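# Load the slotted block into the vise against jaw and stop

## Task

Take the block from the infeed plate and set it in the vise so it lies flat on the two low bars between the jaws, with its milled slot facing downward. Its long side must bear against the fixed jaw (the jaw not carried by the air cylinder's rod), and one of its ends must bear against the work stop (the short rod between the jaws). The V-block may be used as a place to set the part down and regrip it. When done, release the part and withdraw, leaving both arms hanging in free air, touching nothing.

## Robot and tools

Robot: two FANUC CRX arms, left_arm and right_arm, each carrying a Robotiq 140 mm two-finger gripper. The names are labels only, not image sides. Bases in the scene frame: left_arm at (+0.064, +0.318, 0), right_arm at (-0.058, -0.395, 0). Scene frame: origin on the tabletop between the arms, +x out over the table, +z up, left_arm on the +y side. All positions are in metres in this frame; quaternions are written w first.

Gripper frame: fingers point along the gripper's +z and close along its y axis. The reported end_effector_position is the point between the pads when closed; closed fingertips extend about 33 mm past it (9 mm when fully open), and closing pushes the tips roughly 24 mm farther out, so keep that clearance above surfaces.

The command row. Every motion argument is one row of 20 numbers covering both arms, even if only one moves: left x, y, z, qw, qx, qy, qz, left gripper position, force_limit, speed, then the same ten for the right arm. x, y, z and the quaternion are an absolute target pose for that gripper in the scene frame, not an offset. The three gripper numbers each lie in [-1, 1]. position: +1 fully open (140 mm), pads touch near -0.8, -1 means close until blocked. force_limit: about 14 N at -1, 60 N at 0, 107 N at +1. speed: finger gap rate about 30 mm/s at -1, 140 at 0, 250 at +1. A 0 in these slots is a real command, so to leave a gripper alone resend its previous three numbers. To keep an arm still or hold its orientation, resend the same full pose every call (take it from the last result before it stopped; reported quaternions drift).

execute_actions: argument actions is a list with zero or one item. Empty list = just read state. {"rows": [...], "steps": n} plays up to 15 rows, one per 1/30 s step (default 15 steps), repeating the final row if rows run out. {"steps": n} with no rows waits up to 300 steps counted from the previous result, including reply time. Optional pictures (boolean) toggles camera images. A target more than 0.6 m from the arm's last reported position along any gripper axis gets the call refused, and nothing is sent. Each step the commanded pose is clipped to 70 mm and 16 degrees from the measured pose; after a call an arm only goes on to its last clipped pose, so far targets need follow-up calls.

move: target is one 20-number row as above; speed is the path top speed in m/s (0.002 to 0.5, default 0.25; rotation capped at twice that in rad/s). Grippers travel straight lines, finishing together, lasting 0.5 to 10 s. Finger numbers are applied at the start. Paths ignore obstacles and the other arm, may lag, overshoot speed, or wander. The result adds a move: line giving the ending (done, off_target, moving, held, fault) and limits used (paced = pose clipped; held = steps blocked, after which the arm may jump fast), plus each gripper's distance from target.

wait: seconds from 0 to 10; sends nothing new. zoom_image: camera (cam_head_left, cam_head_right, cam_left_wrist, cam_right_wrist) and region [x0, y0, x1, y1] in pixels, max 504x504; images are 672x504. read_manual: returns only licence texts. finished_scene: pass the current scene's number; irreversible, and the outcome is judged then, so the part must be settled.

Result lines: left_arm: ... | right_arm: ... give each gripper's position and quaternion (printed position may be off, more at long reach). object_status: 0 moving, 1 blocked while opening, 2 blocked while closing (a grasp; confirm this after sending -1), 3 reached target or pads met. position_measured is in counts, 3 open to 230 closed, not linear. To squeeze harder while status is 2, raise force_limit and nudge position between -1 and -0.98. 'pose unreachable' means the clearance check altered or stopped that arm's command; HELD marks affected steps. 'Hand target' shows the pose the controller is currently driving toward. MOTOR HOT warns of heating from holding loads; overheating brakes the arm.

Cameras: two fixed head cameras looking down over the table and a wrist camera on each hand; calibration matrices are given per camera and may be slightly off.

Hazards: arms are stiff, so aiming even slightly past a firm contact can trip a fault; contact torque over the joint load limit (144 N m for the big joints, 36 N m for wrist joints) or an external force of 150 N halts that arm for 10 s. Faster moves hit harder, and deeper targets press harder; approach the jaw and stop gently and slowly. Do not let the arms collide or press on each other. Disturbances may tug a held part or nudge loose items; grip firmly. Knocking anything off the table fails the job. Avoid drops, slips and slams. Typical order: look, approach the block from above, grasp, check the slot orientation (regrip via the V-block if needed), place it slot down on the bars, slide it against the fixed jaw and the work stop, open, lift clear.

Each tool is called after "Call:" as name([rows], argument=value, ...), one row to a line, values as JSON.

## Session

Call:
execute_actions(actions=[])

Call:
zoom_image(camera="cam_head_left", region=[170,130,510,385])

Scene clock: 0.00 s of 6600.00 s.
left_arm: end_effector_position=(+0.6474, -0.2355, +0.3558) position_measured=3 object_status=3 end_effector_quat_wxyz=(+0.404, -0.215, +0.701, -0.547) | right_arm: end_effector_position=(+0.0960, -0.6652, +0.2496) position_measured=3 object_status=3 end_effector_quat_wxyz=(-0.026, -0.453, +0.891, +0.003)
Joint positions: left_arm=[-0.768  0.137 -0.074 -1.943 -0.347  1.651] | right_arm=[-0.413 -0.354 -0.282  0.042 -1.673 -0.057]
Joint velocities: left_arm=[-0.     0.001  0.    -0.     0.002 -0.   ] | right_arm=[-0.     0.    -0.001  0.    -0.     0.   ]
Hand target (left_arm): +0.647, -0.236, +0.356; +0.404, -0.215, +0.701, -0.547
Hand target (right_arm): +0.096, -0.665, +0.250; -0.026, -0.453, +0.891, +0.003

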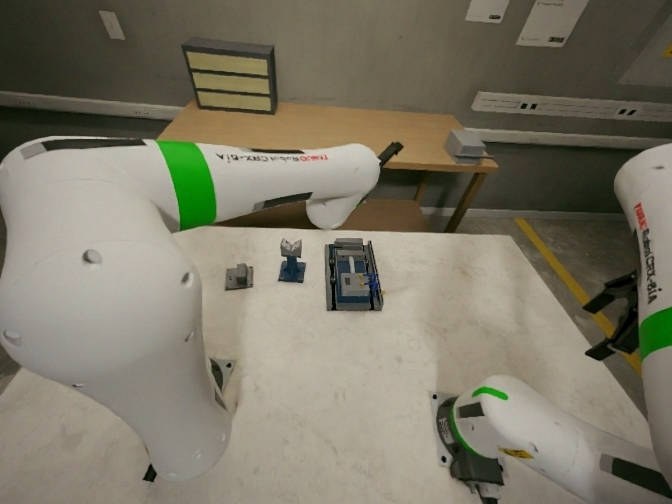

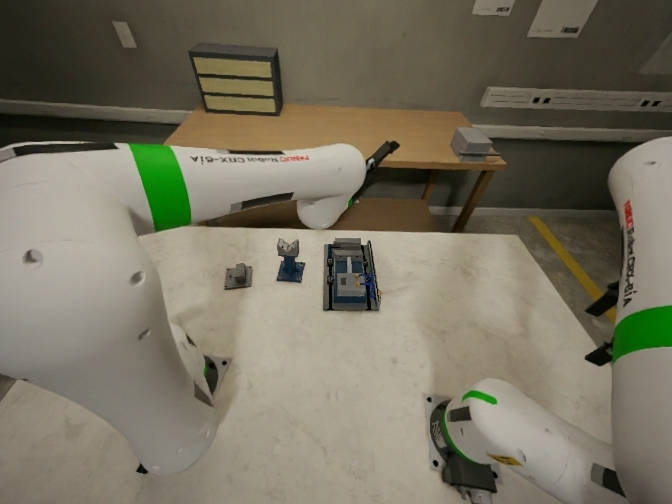

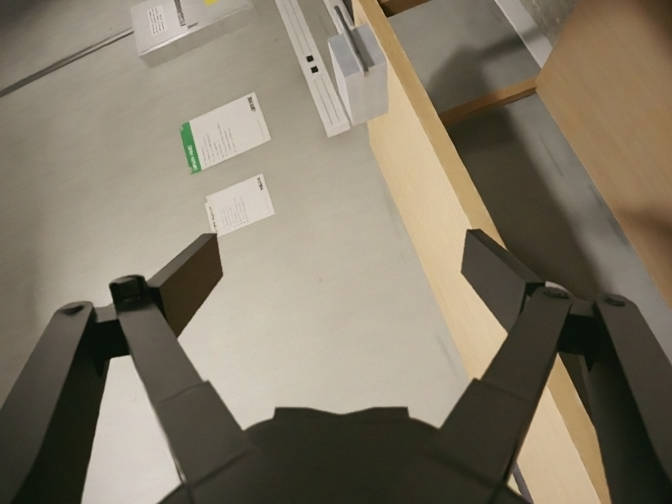

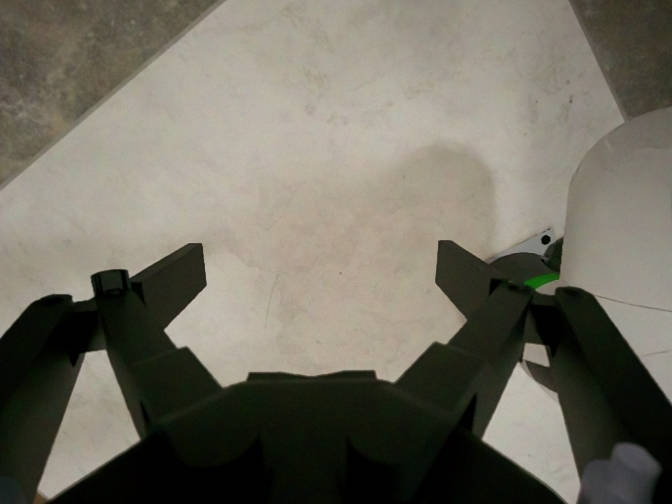

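Region (170, 130, 510, 385) of cam_head_left's 672x504 image, scaled by 1.482, with more detail than that image has; it fills the top 378 rows of this view, and the rest is white.

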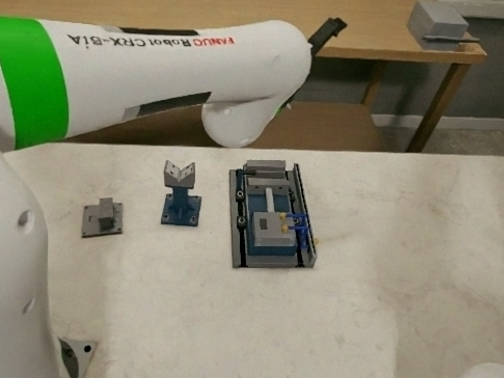

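Call:
move(target=[0.45,0.2,0.3,0,0,1,0,1,0,0,0.096,-0.6652,0.2496,-0.026,-0.453,0.891,0.003,1,0,0], speed=0.4)

Call:
zoom_image(camera="cam_head_left", region=[300,220,420,320])

Scene clock: 8.07 s of 6600.00 s.
left_arm: end_effector_position=(+0.4496, +0.2014, +0.3007) position_measured=3 object_status=3 end_effector_quat_wxyz=(+0.000, -0.003, +1.000, +0.002) | right_arm: end_effector_position=(+0.0960, -0.6652, +0.2496) position_measured=3 object_status=3 end_effector_quat_wxyz=(-0.026, -0.453, +0.891, +0.003)
Joint positions: left_arm=[-0.433 -0.107  0.043 -3.144  1.722  2.201] | right_arm=[-0.413 -0.353 -0.282  0.042 -1.673 -0.057]
Joint velocities: left_arm=[ 0.001  0.001  0.     0.001  0.002 -0.   ] | right_arm=[-0.     0.    -0.    -0.001  0.    -0.   ]
Hand target (left_arm): +0.450, +0.201, +0.301; -0.000, -0.003, +1.000, +0.002
Hand target (right_arm): +0.096, -0.665, +0.250; -0.026, -0.453, +0.891, +0.003
Off the commanded pose (left_arm): 0.002 m, 0 deg.
Off the commanded pose (right_arm): 0.000 m, 0 deg.
After step 90, 2.53 s passed at rest.
move: done; limits=paced
camera_calibration (this result's frames):
cam_left_wrist: T_world_to_cam=[[0.0215996, 0.999745, -0.00659749, -0.204825], [0.928413, -0.0176093, 0.371132, -0.521875], [0.370921, -0.0141415, -0.928557, 0.30258], [0, 0, 0, 1]] pos_world=[0.376706, 0.199862, 0.473295]
cam_right_wrist: T_world_to_cam=[[-0.804143, 0.592129, 0.0523123, 0.45239], [0.585814, 0.774472, 0.238777, 0.405214], [0.100872, 0.222656, -0.969664, 0.571732], [0, 0, 0, 1]] pos_world=[0.0687343, -0.709, 0.433967]

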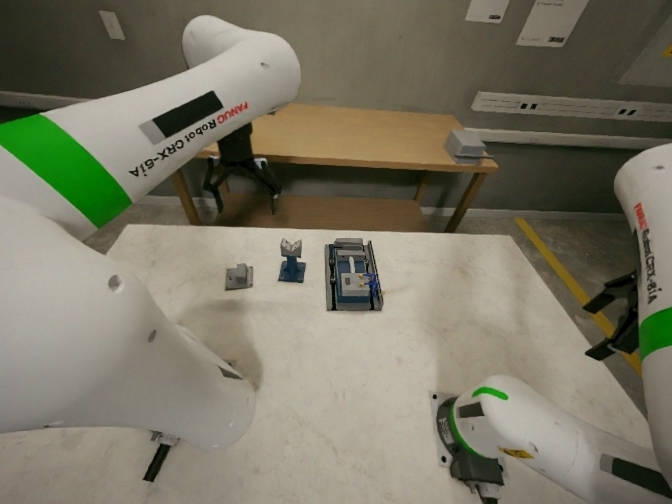

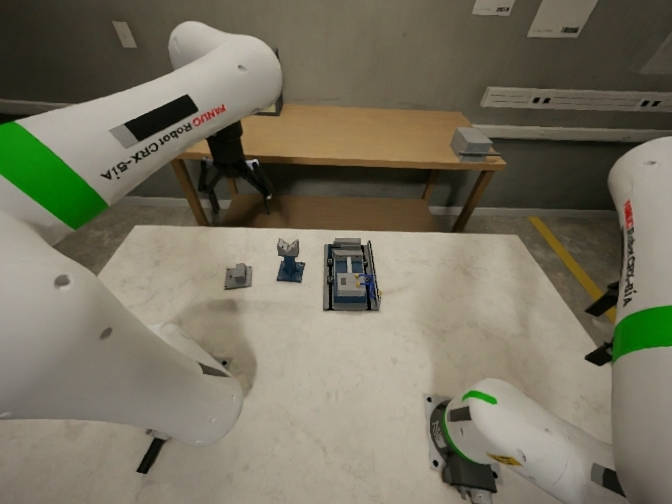

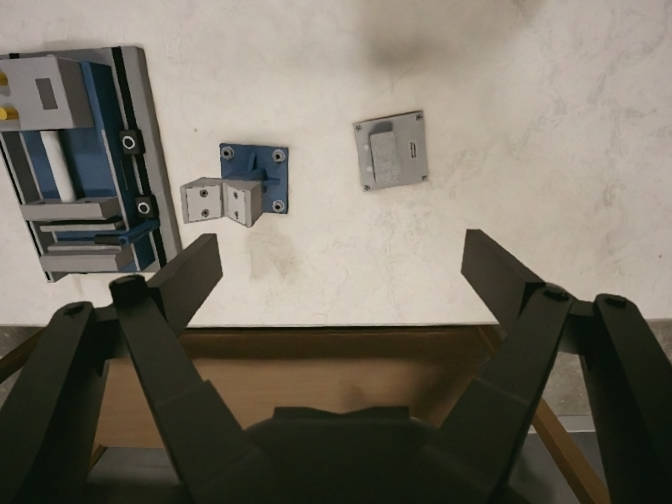

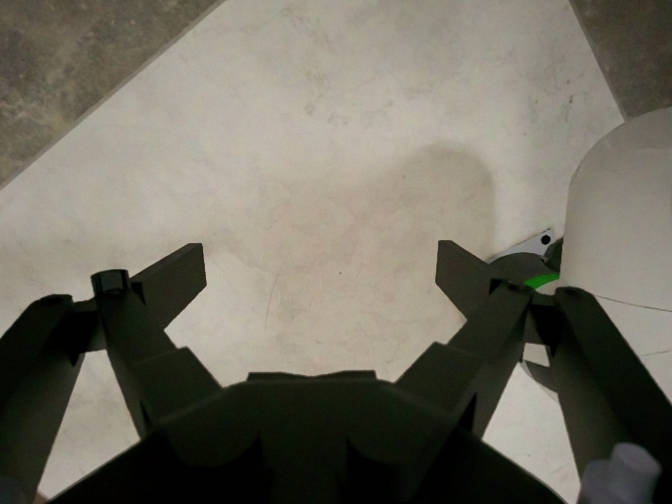

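Region (300, 220, 420, 320) of cam_head_left's 672x504 image, scaled by 4.200, with more detail than that image has.

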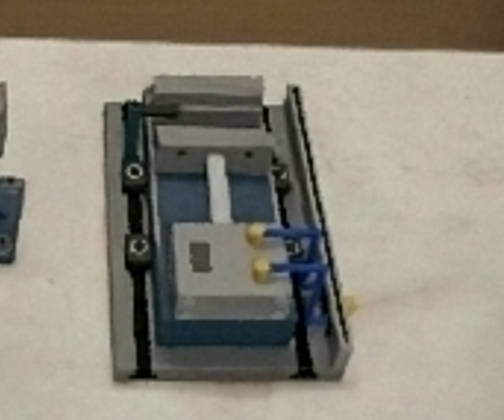

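Call:
zoom_image(camera="cam_left_wrist", region=[340,100,450,200])

Call:
zoom_image(camera="cam_head_right", region=[215,230,315,300])

Call:
zoom_image(camera="cam_left_wrist", region=[0,150,300,300])

Region (340, 100, 450, 200) of cam_left_wrist's 672x504 image, scaled by 4.582, with more detail than that image has; it fills the top 458 rows of this view, and the rest is white.

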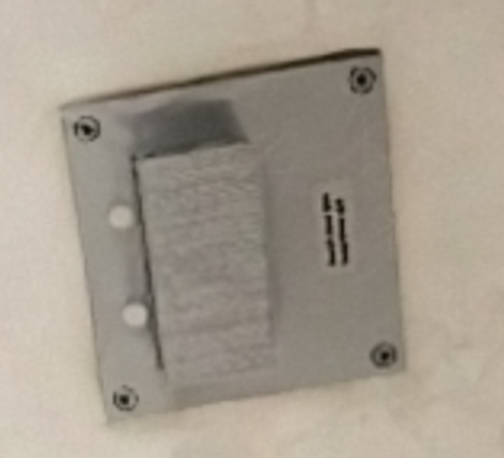

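Region (215, 230, 315, 300) of cam_head_right's 672x504 image, scaled by 5.040, with more detail than that image has; it fills the top 353 rows of this view, and the rest is white.

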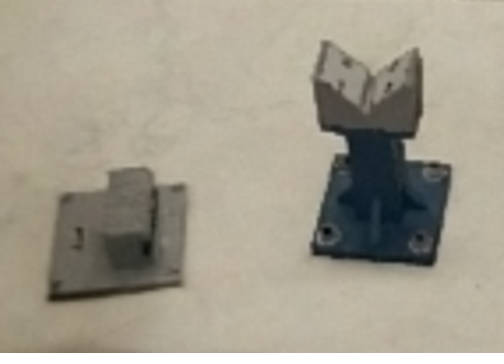

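Region (0, 150, 300, 300) of cam_left_wrist's 672x504 image, scaled by 1.680, with more detail than that image has.

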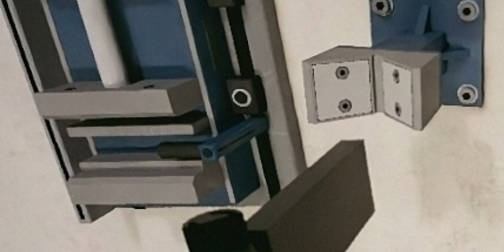

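Call:
move(target=[0.416,0.327,0.11,0.291,0.6,0.702,-0.248,0.4,0,0,0.096,-0.6652,0.2496,-0.026,-0.453,0.891,0.003,1,0,0], speed=0.4)

Scene clock: 30.50 s of 6600.00 s.
left_arm: end_effector_position=(+0.4151, +0.3247, +0.1103) position_measured=78 object_status=3 end_effector_quat_wxyz=(+0.291, +0.600, +0.701, -0.251) | right_arm: end_effector_position=(+0.0960, -0.6652, +0.2496) position_measured=3 object_status=3 end_effector_quat_wxyz=(-0.026, -0.453, +0.891, +0.003)
Joint positions: left_arm=[ 0.642  0.052 -0.305 -2.395  1.52  -0.455] | right_arm=[-0.413 -0.353 -0.282  0.042 -1.673 -0.057]
Joint velocities: left_arm=[ 0.     0.002 -0.001 -0.     0.002 -0.001] | right_arm=[ 0. -0.  0. -0. -0.  0.]
Hand target (left_arm): +0.415, +0.325, +0.110; +0.291, +0.600, +0.701, -0.251
Hand target (right_arm): +0.096, -0.665, +0.250; -0.026, -0.453, +0.891, +0.003
Off the commanded pose (left_arm): 0.002 m, 0 deg.
Off the commanded pose (right_arm): 0.000 m, 0 deg.
After step 90, 16.87 s passed at rest.
move: done
camera_calibration (this result's frames):
cam_left_wrist: T_world_to_cam=[[0.991859, 0.126962, 0.00985829, -0.449777], [0.0406192, -0.388795, 0.920428, 0.0114322], [0.120693, -0.912534, -0.390787, 0.476602], [0, 0, 0, 1]] pos_world=[0.388129, 0.496465, 0.180161]
cam_right_wrist: T_world_to_cam=[[-0.804143, 0.59213, 0.0523125, 0.45239], [0.585815, 0.774472, 0.238778, 0.405213], [0.100873, 0.222657, -0.969664, 0.571732], [0, 0, 0, 1]] pos_world=[0.0687341, -0.709, 0.433966]

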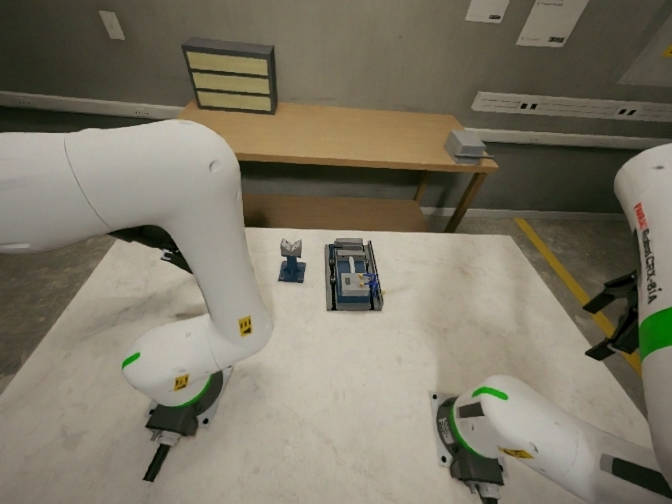

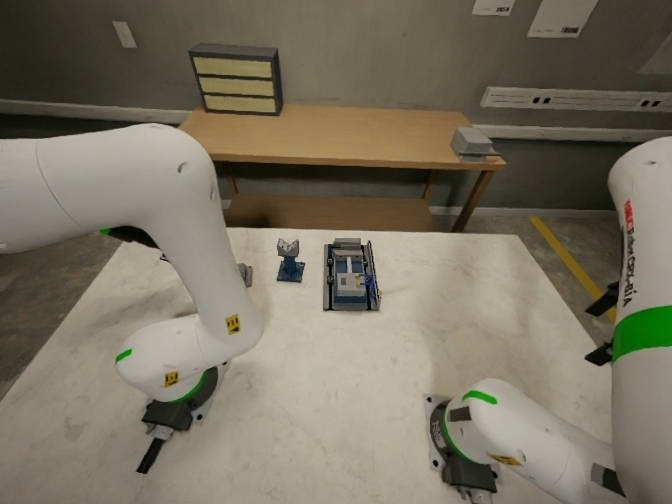

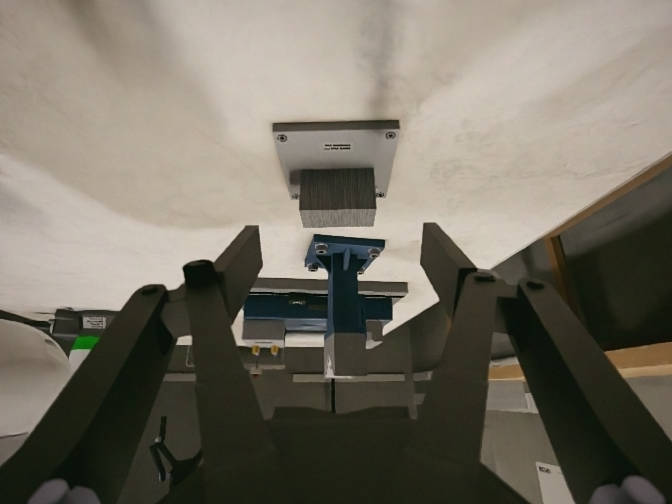

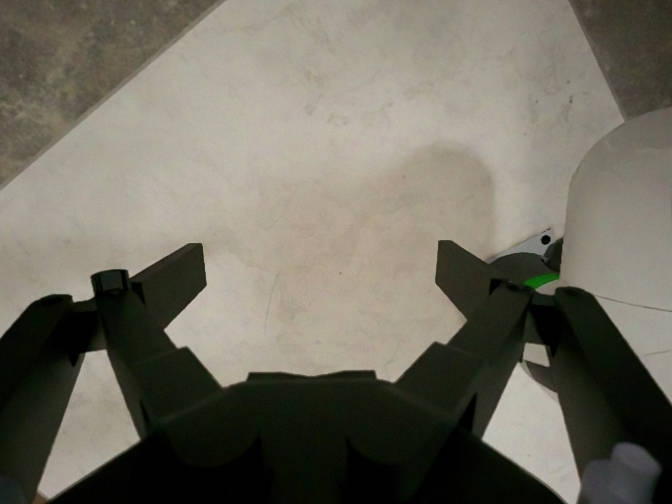

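Call:
move(target=[0.421,0.268,0.047,0.291,0.6,0.702,-0.248,0.4,0,0,0.096,-0.6652,0.2496,-0.026,-0.453,0.891,0.003,1,0,0], speed=0.15)

Call:
move(target=[0.421,0.268,0.047,0.291,0.6,0.702,-0.248,-1,0,0,0.096,-0.6652,0.2496,-0.026,-0.453,0.891,0.003,1,0,0])

Scene clock: 42.60 s of 6600.00 s.
left_arm: end_effector_position=(+0.4209, +0.2681, +0.0471) position_measured=78 object_status=3 end_effector_quat_wxyz=(+0.291, +0.600, +0.702, -0.248) | right_arm: end_effector_position=(+0.0960, -0.6652, +0.2496) position_measured=3 object_status=3 end_effector_quat_wxyz=(-0.026, -0.453, +0.891, +0.003)
Joint positions: left_arm=[ 0.51   0.088 -0.429 -2.336  1.316 -0.482] | right_arm=[-0.413 -0.353 -0.282  0.042 -1.673 -0.057]
Joint velocities: left_arm=[-0.001  0.     0.001 -0.    -0.002  0.   ] | right_arm=[-0.     0.     0.    -0.    -0.001 -0.   ]
Hand target (left_arm): +0.421, +0.268, +0.047; +0.291, +0.600, +0.702, -0.248
Hand target (right_arm): +0.096, -0.665, +0.250; -0.026, -0.453, +0.891, +0.003
Off the commanded pose (left_arm): 0.000 m, 0 deg.
Off the commanded pose (right_arm): 0.000 m, 0 deg.
After step 90, 8.17 s passed at rest.
move: done
camera_calibration (this result's frames):
cam_left_wrist: T_world_to_cam=[[0.991426, 0.129985, 0.0133722, -0.44852], [0.0391406, -0.393044, 0.918686, 0.0492305], [0.124671, -0.910286, -0.394761, 0.397496], [0, 0, 0, 1]] pos_world=[0.393191, 0.439485, 0.117686]
cam_right_wrist: T_world_to_cam=[[-0.804143, 0.59213, 0.0523125, 0.45239], [0.585815, 0.774472, 0.238778, 0.405213], [0.100873, 0.222657, -0.969664, 0.571732], [0, 0, 0, 1]] pos_world=[0.068734, -0.709, 0.433966]

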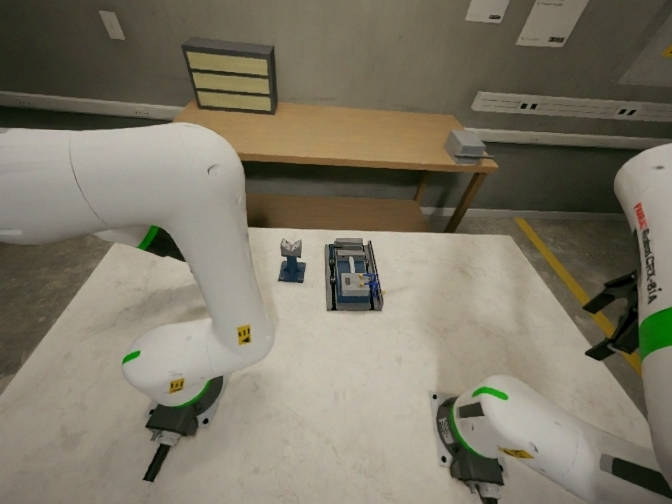

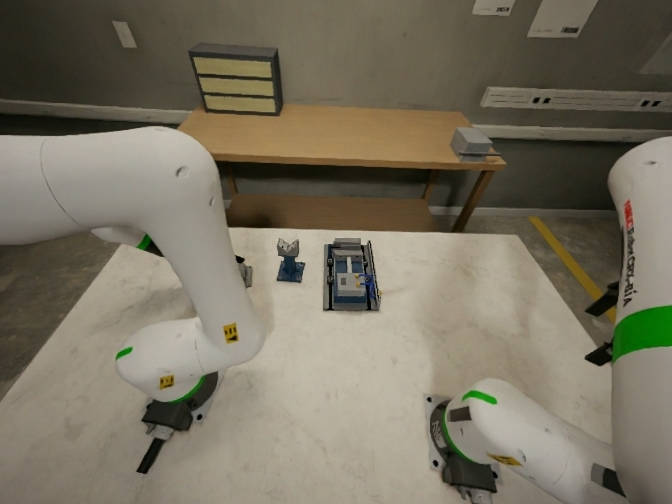

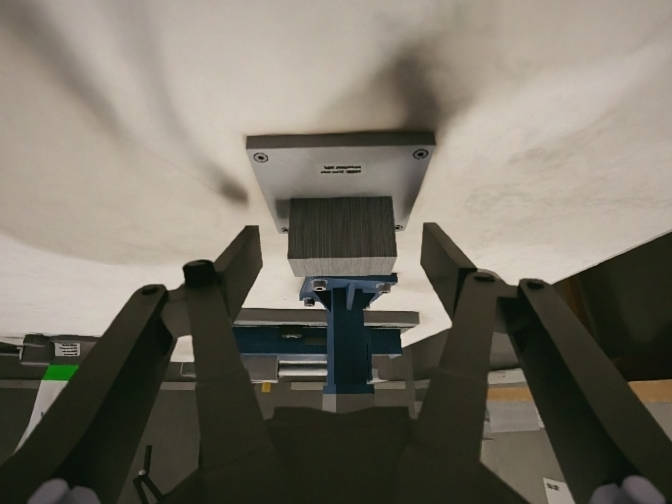

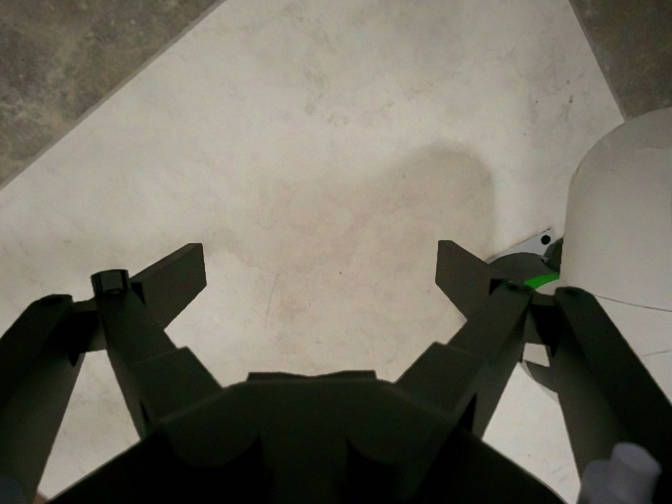

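Scene clock: 43.30 s of 6600.00 s.
left_arm: end_effector_position=(+0.4210, +0.2680, +0.0470) position_measured=143 object_status=2 end_effector_quat_wxyz=(+0.291, +0.600, +0.702, -0.248) | right_arm: end_effector_position=(+0.0960, -0.6652, +0.2496) position_measured=3 object_status=3 end_effector_quat_wxyz=(-0.026, -0.453, +0.891, +0.003)
Joint positions: left_arm=[ 0.509  0.088 -0.429 -2.336  1.315 -0.482] | right_arm=[-0.413 -0.353 -0.282  0.042 -1.673 -0.057]
Joint velocities: left_arm=[ 0.     0.001 -0.     0.    -0.001  0.   ] | right_arm=[ 0.  0.  0.  0. -0. -0.]
Hand target (left_arm): +0.421, +0.268, +0.047; +0.291, +0.600, +0.702, -0.248
Hand target (right_arm): +0.096, -0.665, +0.250; -0.026, -0.453, +0.891, +0.003
Off the commanded pose (left_arm): 0.000 m, 0 deg.
Off the commanded pose (right_arm): 0.000 m, 0 deg.
move: done
camera_calibration (this result's frames):
cam_left_wrist: T_world_to_cam=[[0.991418, 0.130059, 0.0132085, -0.448593], [0.0393094, -0.392954, 0.918718, 0.0491262], [0.124677, -0.910314, -0.394694, 0.397332], [0, 0, 0, 1]] pos_world=[0.393273, 0.439345, 0.117617]
cam_right_wrist: T_world_to_cam=[[-0.804143, 0.59213, 0.0523126, 0.45239], [0.585815, 0.774472, 0.238778, 0.405213], [0.100873, 0.222657, -0.969664, 0.571732], [0, 0, 0, 1]] pos_world=[0.0687341, -0.709, 0.433966]

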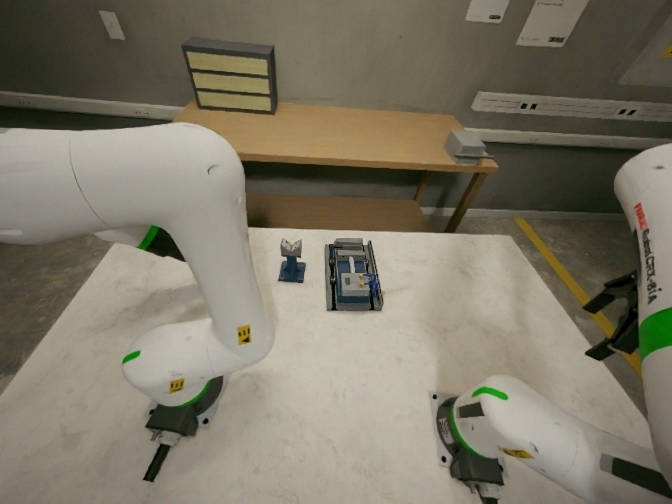

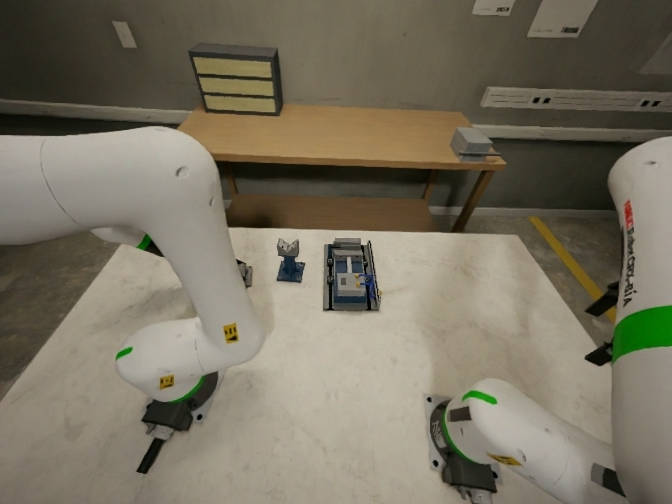

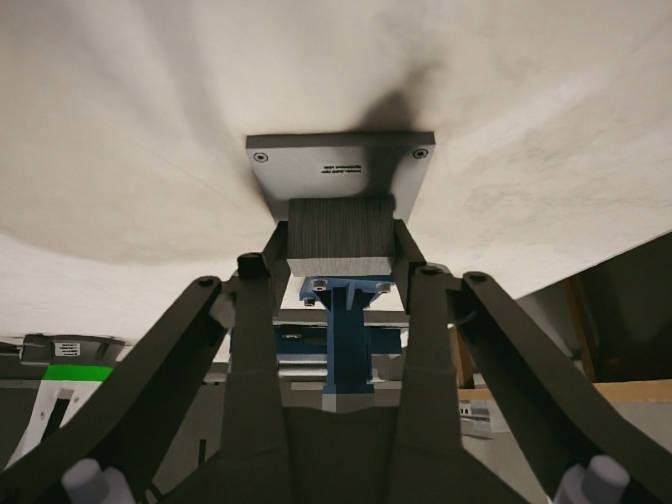

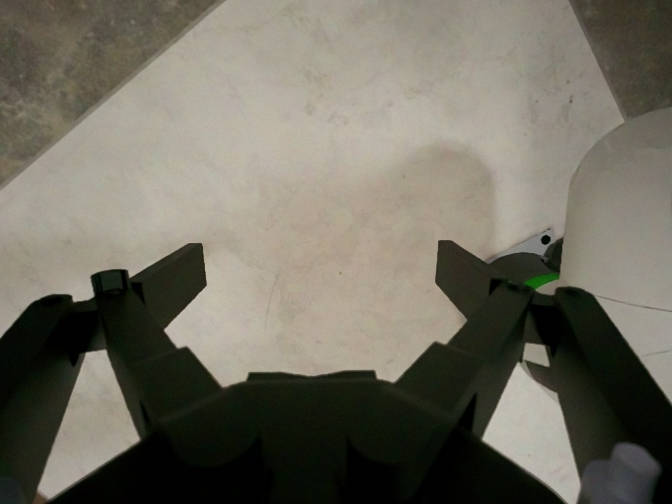

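Call:
move(target=[0.421,0.268,0.2,0.291,0.6,0.702,-0.248,-1,0,0,0.096,-0.6652,0.2496,-0.026,-0.453,0.891,0.003,1,0,0])

Call:
move(target=[0.455,0.082,0.25,0,0.707,0.707,0,-1,0,0,0.096,-0.6652,0.2496,-0.026,-0.453,0.891,0.003,1,0,0])

Scene clock: 51.63 s of 6600.00 s.
left_arm: end_effector_position=(+0.4211, +0.2683, +0.1994) position_measured=143 object_status=2 end_effector_quat_wxyz=(+0.291, +0.600, +0.703, -0.248) | right_arm: end_effector_position=(+0.0960, -0.6652, +0.2496) position_measured=3 object_status=3 end_effector_quat_wxyz=(-0.026, -0.453, +0.891, +0.003)
Joint positions: left_arm=[ 0.501 -0.132 -0.247 -2.368  1.595 -0.189] | right_arm=[-0.413 -0.353 -0.282  0.042 -1.673 -0.057]
Joint velocities: left_arm=[ 0.001 -0.     0.001  0.    -0.     0.   ] | right_arm=[ 0.    -0.     0.001 -0.    -0.    -0.   ]
Hand target (left_arm): +0.421, +0.268, +0.199; +0.291, +0.600, +0.703, -0.248
Hand target (right_arm): +0.096, -0.665, +0.250; -0.026, -0.453, +0.891, +0.003
Off the commanded pose (left_arm): 0.001 m, 0 deg.
Off the commanded pose (right_arm): 0.000 m, 0 deg.
After step 90, 4.30 s passed at rest.
move: done
camera_calibration (this result's frames):
cam_left_wrist: T_world_to_cam=[[0.991378, 0.1304, 0.0128357, -0.450807], [0.039899, -0.393732, 0.918359, -0.0907863], [0.124808, -0.909929, -0.39554, 0.457746], [0, 0, 0, 1]] pos_world=[0.393412, 0.439556, 0.270218]
cam_right_wrist: T_world_to_cam=[[-0.804143, 0.59213, 0.0523123, 0.45239], [0.585815, 0.774472, 0.238778, 0.405213], [0.100873, 0.222657, -0.969664, 0.571732], [0, 0, 0, 1]] pos_world=[0.068734, -0.709, 0.433966]

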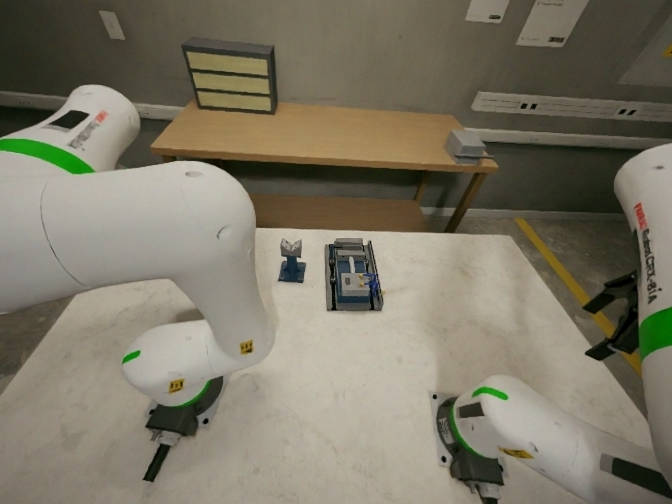

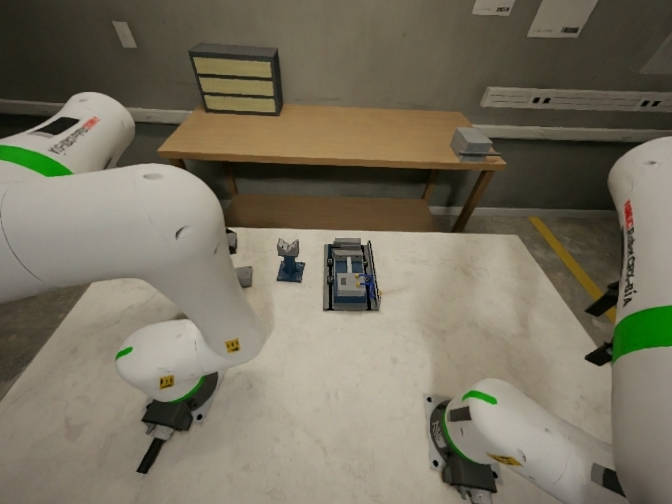

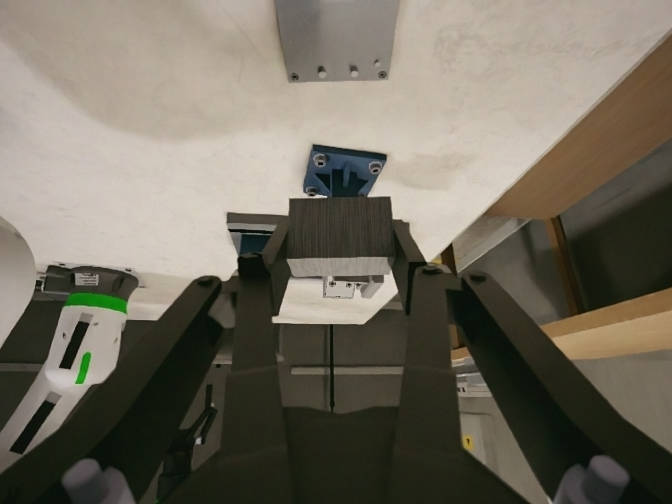

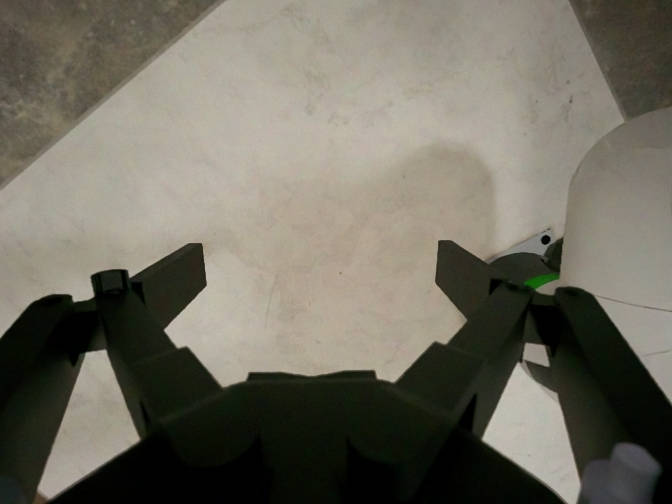

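Scene clock: 53.63 s of 6600.00 s.
left_arm: end_effector_position=(+0.4562, +0.0842, +0.2503) position_measured=143 object_status=2 end_effector_quat_wxyz=(-0.000, +0.706, +0.708, +0.003) | right_arm: end_effector_position=(+0.0960, -0.6652, +0.2496) position_measured=3 object_status=3 end_effector_quat_wxyz=(-0.026, -0.453, +0.891, +0.003)
Joint positions: left_arm=[-0.639  0.018  0.044 -3.147  1.597  0.834] | right_arm=[-0.413 -0.353 -0.282  0.042 -1.673 -0.057]
Joint velocities: left_arm=[-0.001  0.001  0.001  0.     0.     0.   ] | right_arm=[-0.    -0.    -0.001  0.    -0.    -0.   ]
Hand target (left_arm): +0.456, +0.084, +0.250; -0.000, +0.706, +0.708, +0.003
Hand target (right_arm): +0.096, -0.665, +0.250; -0.026, -0.453, +0.891, +0.003
Off the commanded pose (left_arm): 0.003 m, 0 deg.
Off the commanded pose (right_arm): 0.000 m, 0 deg.
move: done
camera_calibration (this result's frames):
cam_left_wrist: T_world_to_cam=[[0.999688, -0.0241973, -0.0061994, -0.448203], [-0.0202314, -0.929919, 0.367206, -0.000845337], [-0.0146503, -0.366966, -0.930119, 0.457714], [0, 0, 0, 1]] pos_world=[0.454751, 0.156334, 0.423261]
cam_right_wrist: T_world_to_cam=[[-0.804143, 0.592129, 0.052312, 0.45239], [0.585814, 0.774472, 0.238778, 0.405213], [0.100873, 0.222657, -0.969664, 0.571732], [0, 0, 0, 1]] pos_world=[0.0687341, -0.709, 0.433967]

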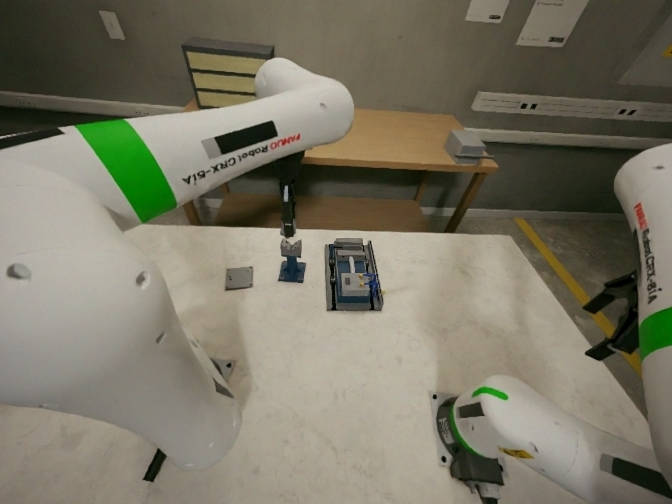

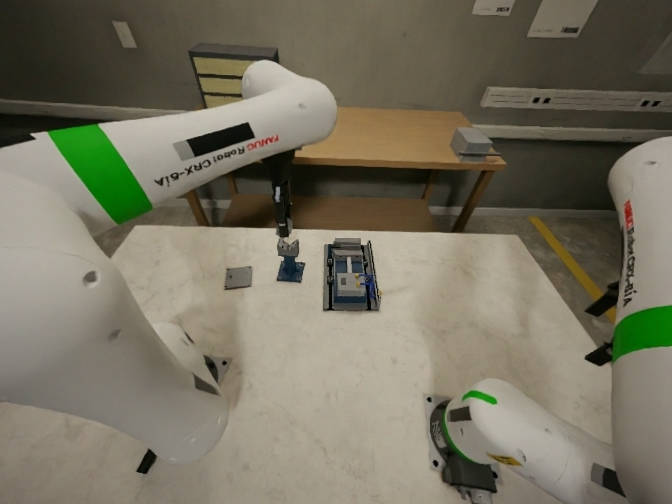

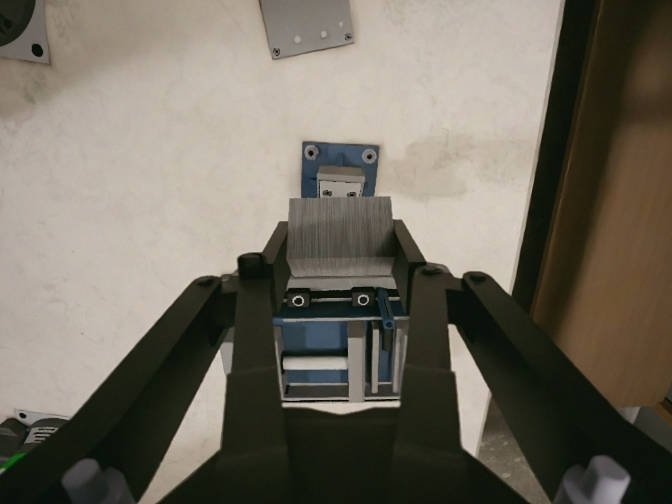

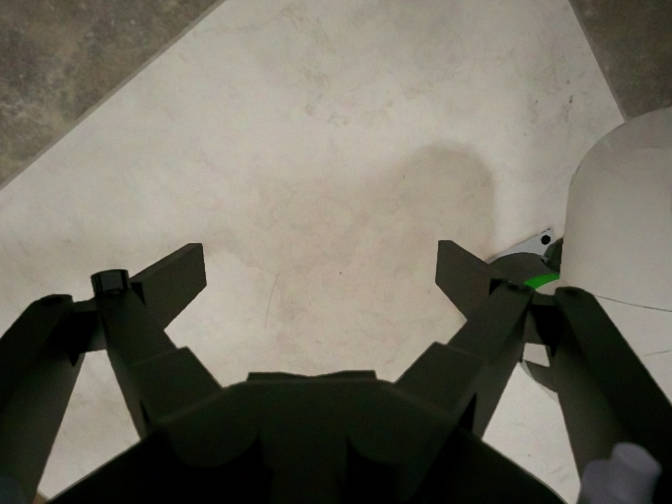

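Call:
move(target=[0.455,0.076,0.18,0,0.707,0.707,0,-1,0,0,0.096,-0.6652,0.2496,-0.026,-0.453,0.891,0.003,1,0,0], speed=0.1)

Call:
zoom_image(camera="cam_head_left", region=[250,210,340,290])

Scene clock: 59.30 s of 6600.00 s.
left_arm: end_effector_position=(+0.4551, +0.0759, +0.1805) position_measured=143 object_status=2 end_effector_quat_wxyz=(+0.001, +0.707, +0.707, +0.000) | right_arm: end_effector_position=(+0.0960, -0.6652, +0.2496) position_measured=3 object_status=3 end_effector_quat_wxyz=(-0.026, -0.453, +0.891, +0.003)
Joint positions: left_arm=[-0.649  0.036 -0.099 -3.142  1.435  0.841] | right_arm=[-0.413 -0.353 -0.282  0.042 -1.673 -0.057]
Joint velocities: left_arm=[-0.     0.002 -0.001 -0.    -0.     0.001] | right_arm=[-0.    -0.     0.001  0.     0.001 -0.   ]
Hand target (left_arm): +0.455, +0.076, +0.180; -0.000, +0.707, +0.707, +0.000
Hand target (right_arm): +0.096, -0.665, +0.250; -0.026, -0.453, +0.891, +0.003
Off the commanded pose (left_arm): 0.001 m, 0 deg.
Off the commanded pose (right_arm): 0.000 m, 0 deg.
After step 90, 1.63 s passed at rest.
move: done
camera_calibration (this result's frames):
cam_left_wrist: T_world_to_cam=[[0.999577, -0.0275839, -0.0091927, -0.44687], [-0.0221906, -0.928045, 0.371806, 0.0169565], [-0.0187871, -0.371445, -0.928265, 0.391618], [0, 0, 0, 1]] pos_world=[0.454414, 0.148874, 0.353113]
cam_right_wrist: T_world_to_cam=[[-0.804143, 0.59213, 0.0523123, 0.45239], [0.585815, 0.774472, 0.238778, 0.405213], [0.100873, 0.222657, -0.969664, 0.571732], [0, 0, 0, 1]] pos_world=[0.068734, -0.709, 0.433967]

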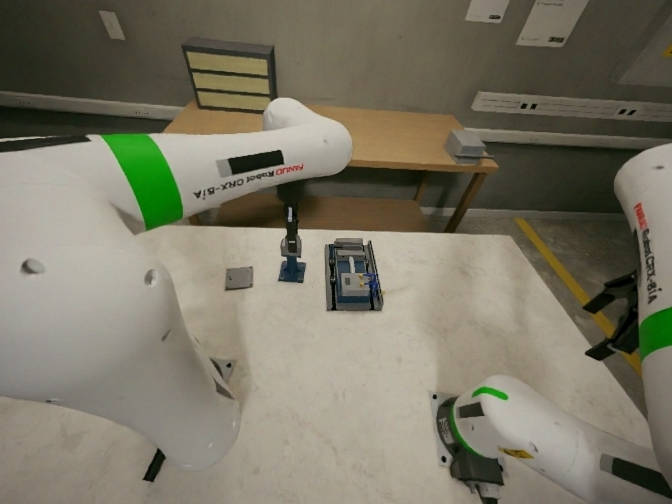

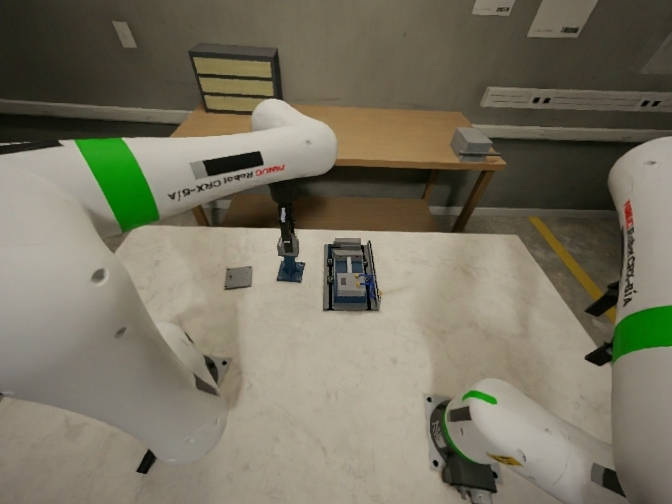

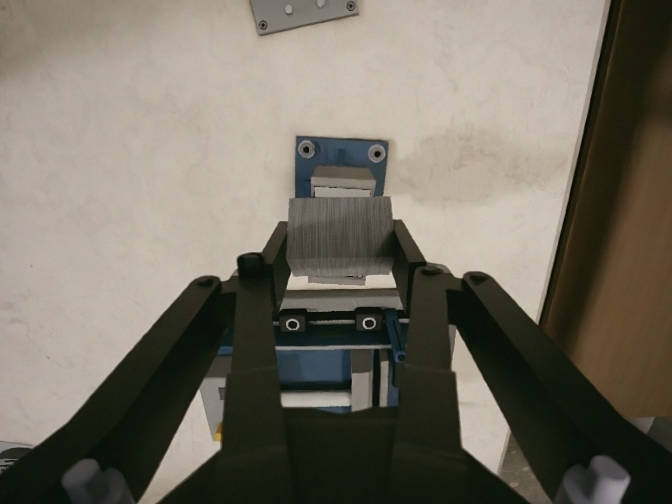

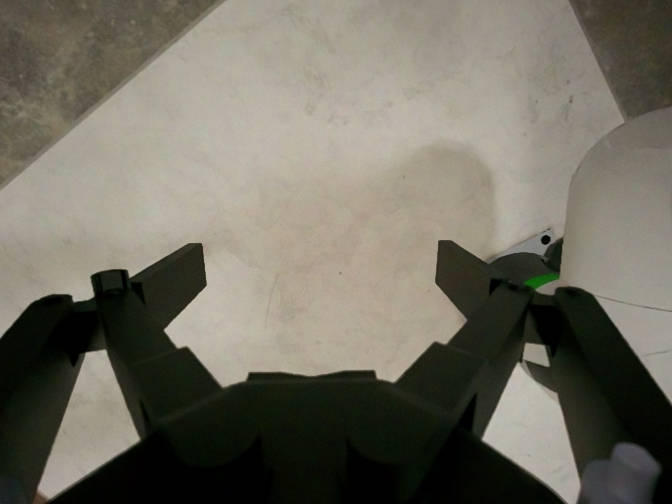

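Region (250, 210, 340, 290) of cam_head_left's 672x504 image, scaled by 5.600, with more detail than that image has.

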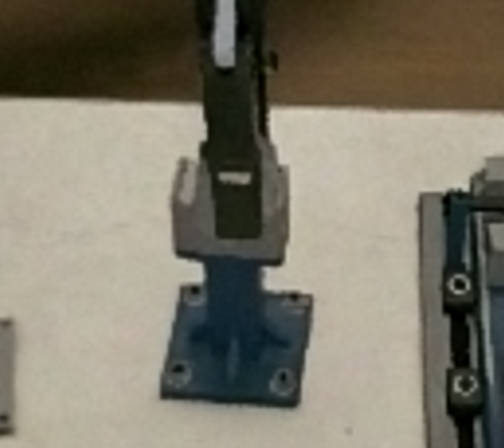

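Call:
move(target=[0.456,0.074,0.174,0,0.707,0.707,0,-1,0,0,0.096,-0.6652,0.2496,-0.026,-0.453,0.891,0.003,1,0,0], speed=0.02)

Call:
move(target=[0.456,0.074,0.174,0,0.707,0.707,0,0.4,0,-0.5,0.096,-0.6652,0.2496,-0.026,-0.453,0.891,0.003,1,0,0])

Call:
move(target=[0.456,0.11,0.185,0.271,0.653,0.653,-0.271,0.4,0,-0.5,0.096,-0.6652,0.2496,-0.026,-0.453,0.891,0.003,1,0,0])

Scene clock: 76.87 s of 6600.00 s.
left_arm: end_effector_position=(+0.4554, +0.0758, +0.1802) position_measured=143 object_status=2 end_effector_quat_wxyz=(+0.001, +0.707, +0.707, +0.000) | right_arm: end_effector_position=(+0.0960, -0.6652, +0.2496) position_measured=3 object_status=3 end_effector_quat_wxyz=(-0.026, -0.453, +0.891, +0.003)
Joint positions: left_arm=[-0.649  0.036 -0.099 -3.142  1.434  0.841] | right_arm=[-0.413 -0.353 -0.282  0.042 -1.673 -0.057]
Joint velocities: left_arm=[0.    0.001 0.    0.    0.002 0.   ] | right_arm=[-0. -0.  0.  0. -0. -0.]
Hand target (left_arm): +0.455, +0.076, +0.180; +0.001, +0.707, +0.707, +0.000
Hand target (right_arm): +0.096, -0.665, +0.250; -0.026, -0.453, +0.891, +0.003
Off the commanded pose (left_arm): 0.006 m, 0 deg.
Off the commanded pose (right_arm): 0.000 m, 0 deg.
FORCE FAULT: contact force on the left arm reached its limit, and that arm stopped for 10 seconds. The contact can be on any part of that arm, not only on its tool. That arm's remaining commands of this call were not run. That arm holds still and accepts commands again. Move the arm away from the contact; if what it grips holds it there, let go first. Pushing or pulling that hard again can fault the arm again.
After step 90, 4.37 s passed at rest.
move: fault (left_arm)
camera_calibration (this result's frames):
cam_left_wrist: T_world_to_cam=[[0.999594, -0.0271439, -0.00863624, -0.44736], [-0.0219867, -0.928005, 0.371918, 0.0168682], [-0.0181098, -0.371577, -0.928226, 0.390949], [0, 0, 0, 1]] pos_world=[0.45463, 0.148778, 0.352751]
cam_right_wrist: T_world_to_cam=[[-0.804143, 0.59213, 0.0523124, 0.45239], [0.585815, 0.774472, 0.238778, 0.405213], [0.100873, 0.222657, -0.969664, 0.571732], [0, 0, 0, 1]] pos_world=[0.068734, -0.709, 0.433966]

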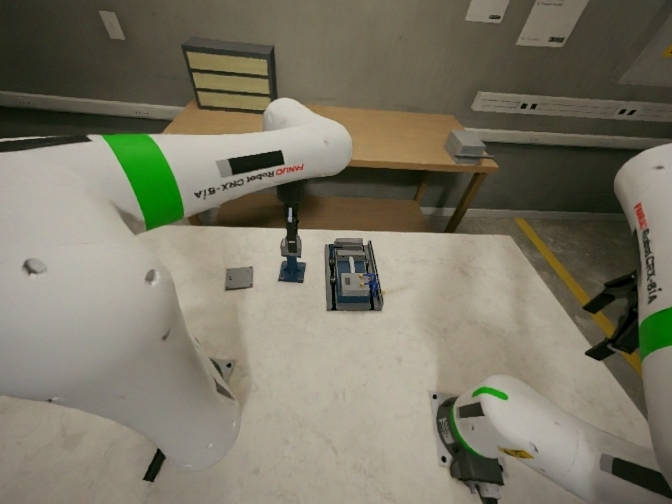

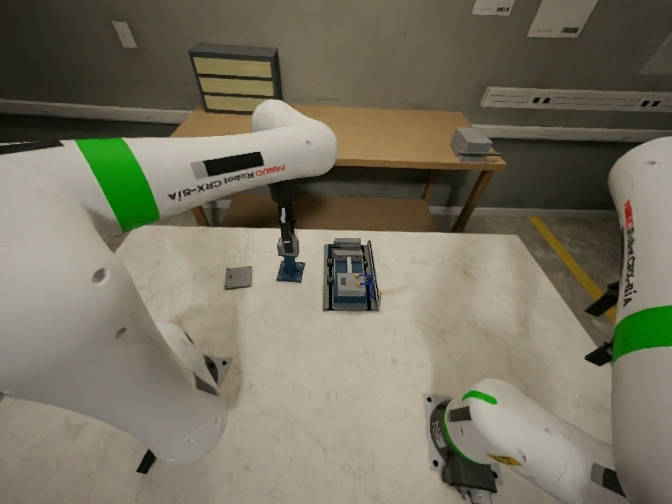

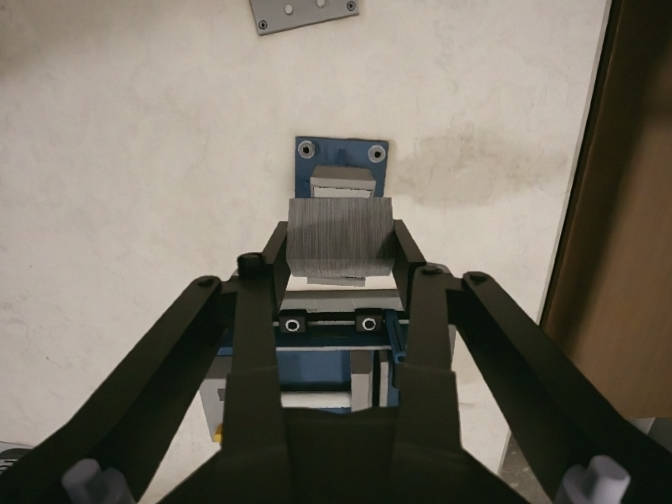

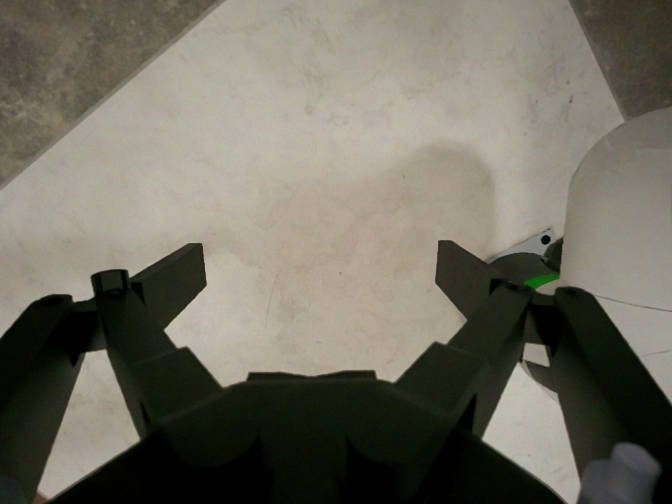

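not run: a fault stop came before this call.

not run: a fault stop came before this call.


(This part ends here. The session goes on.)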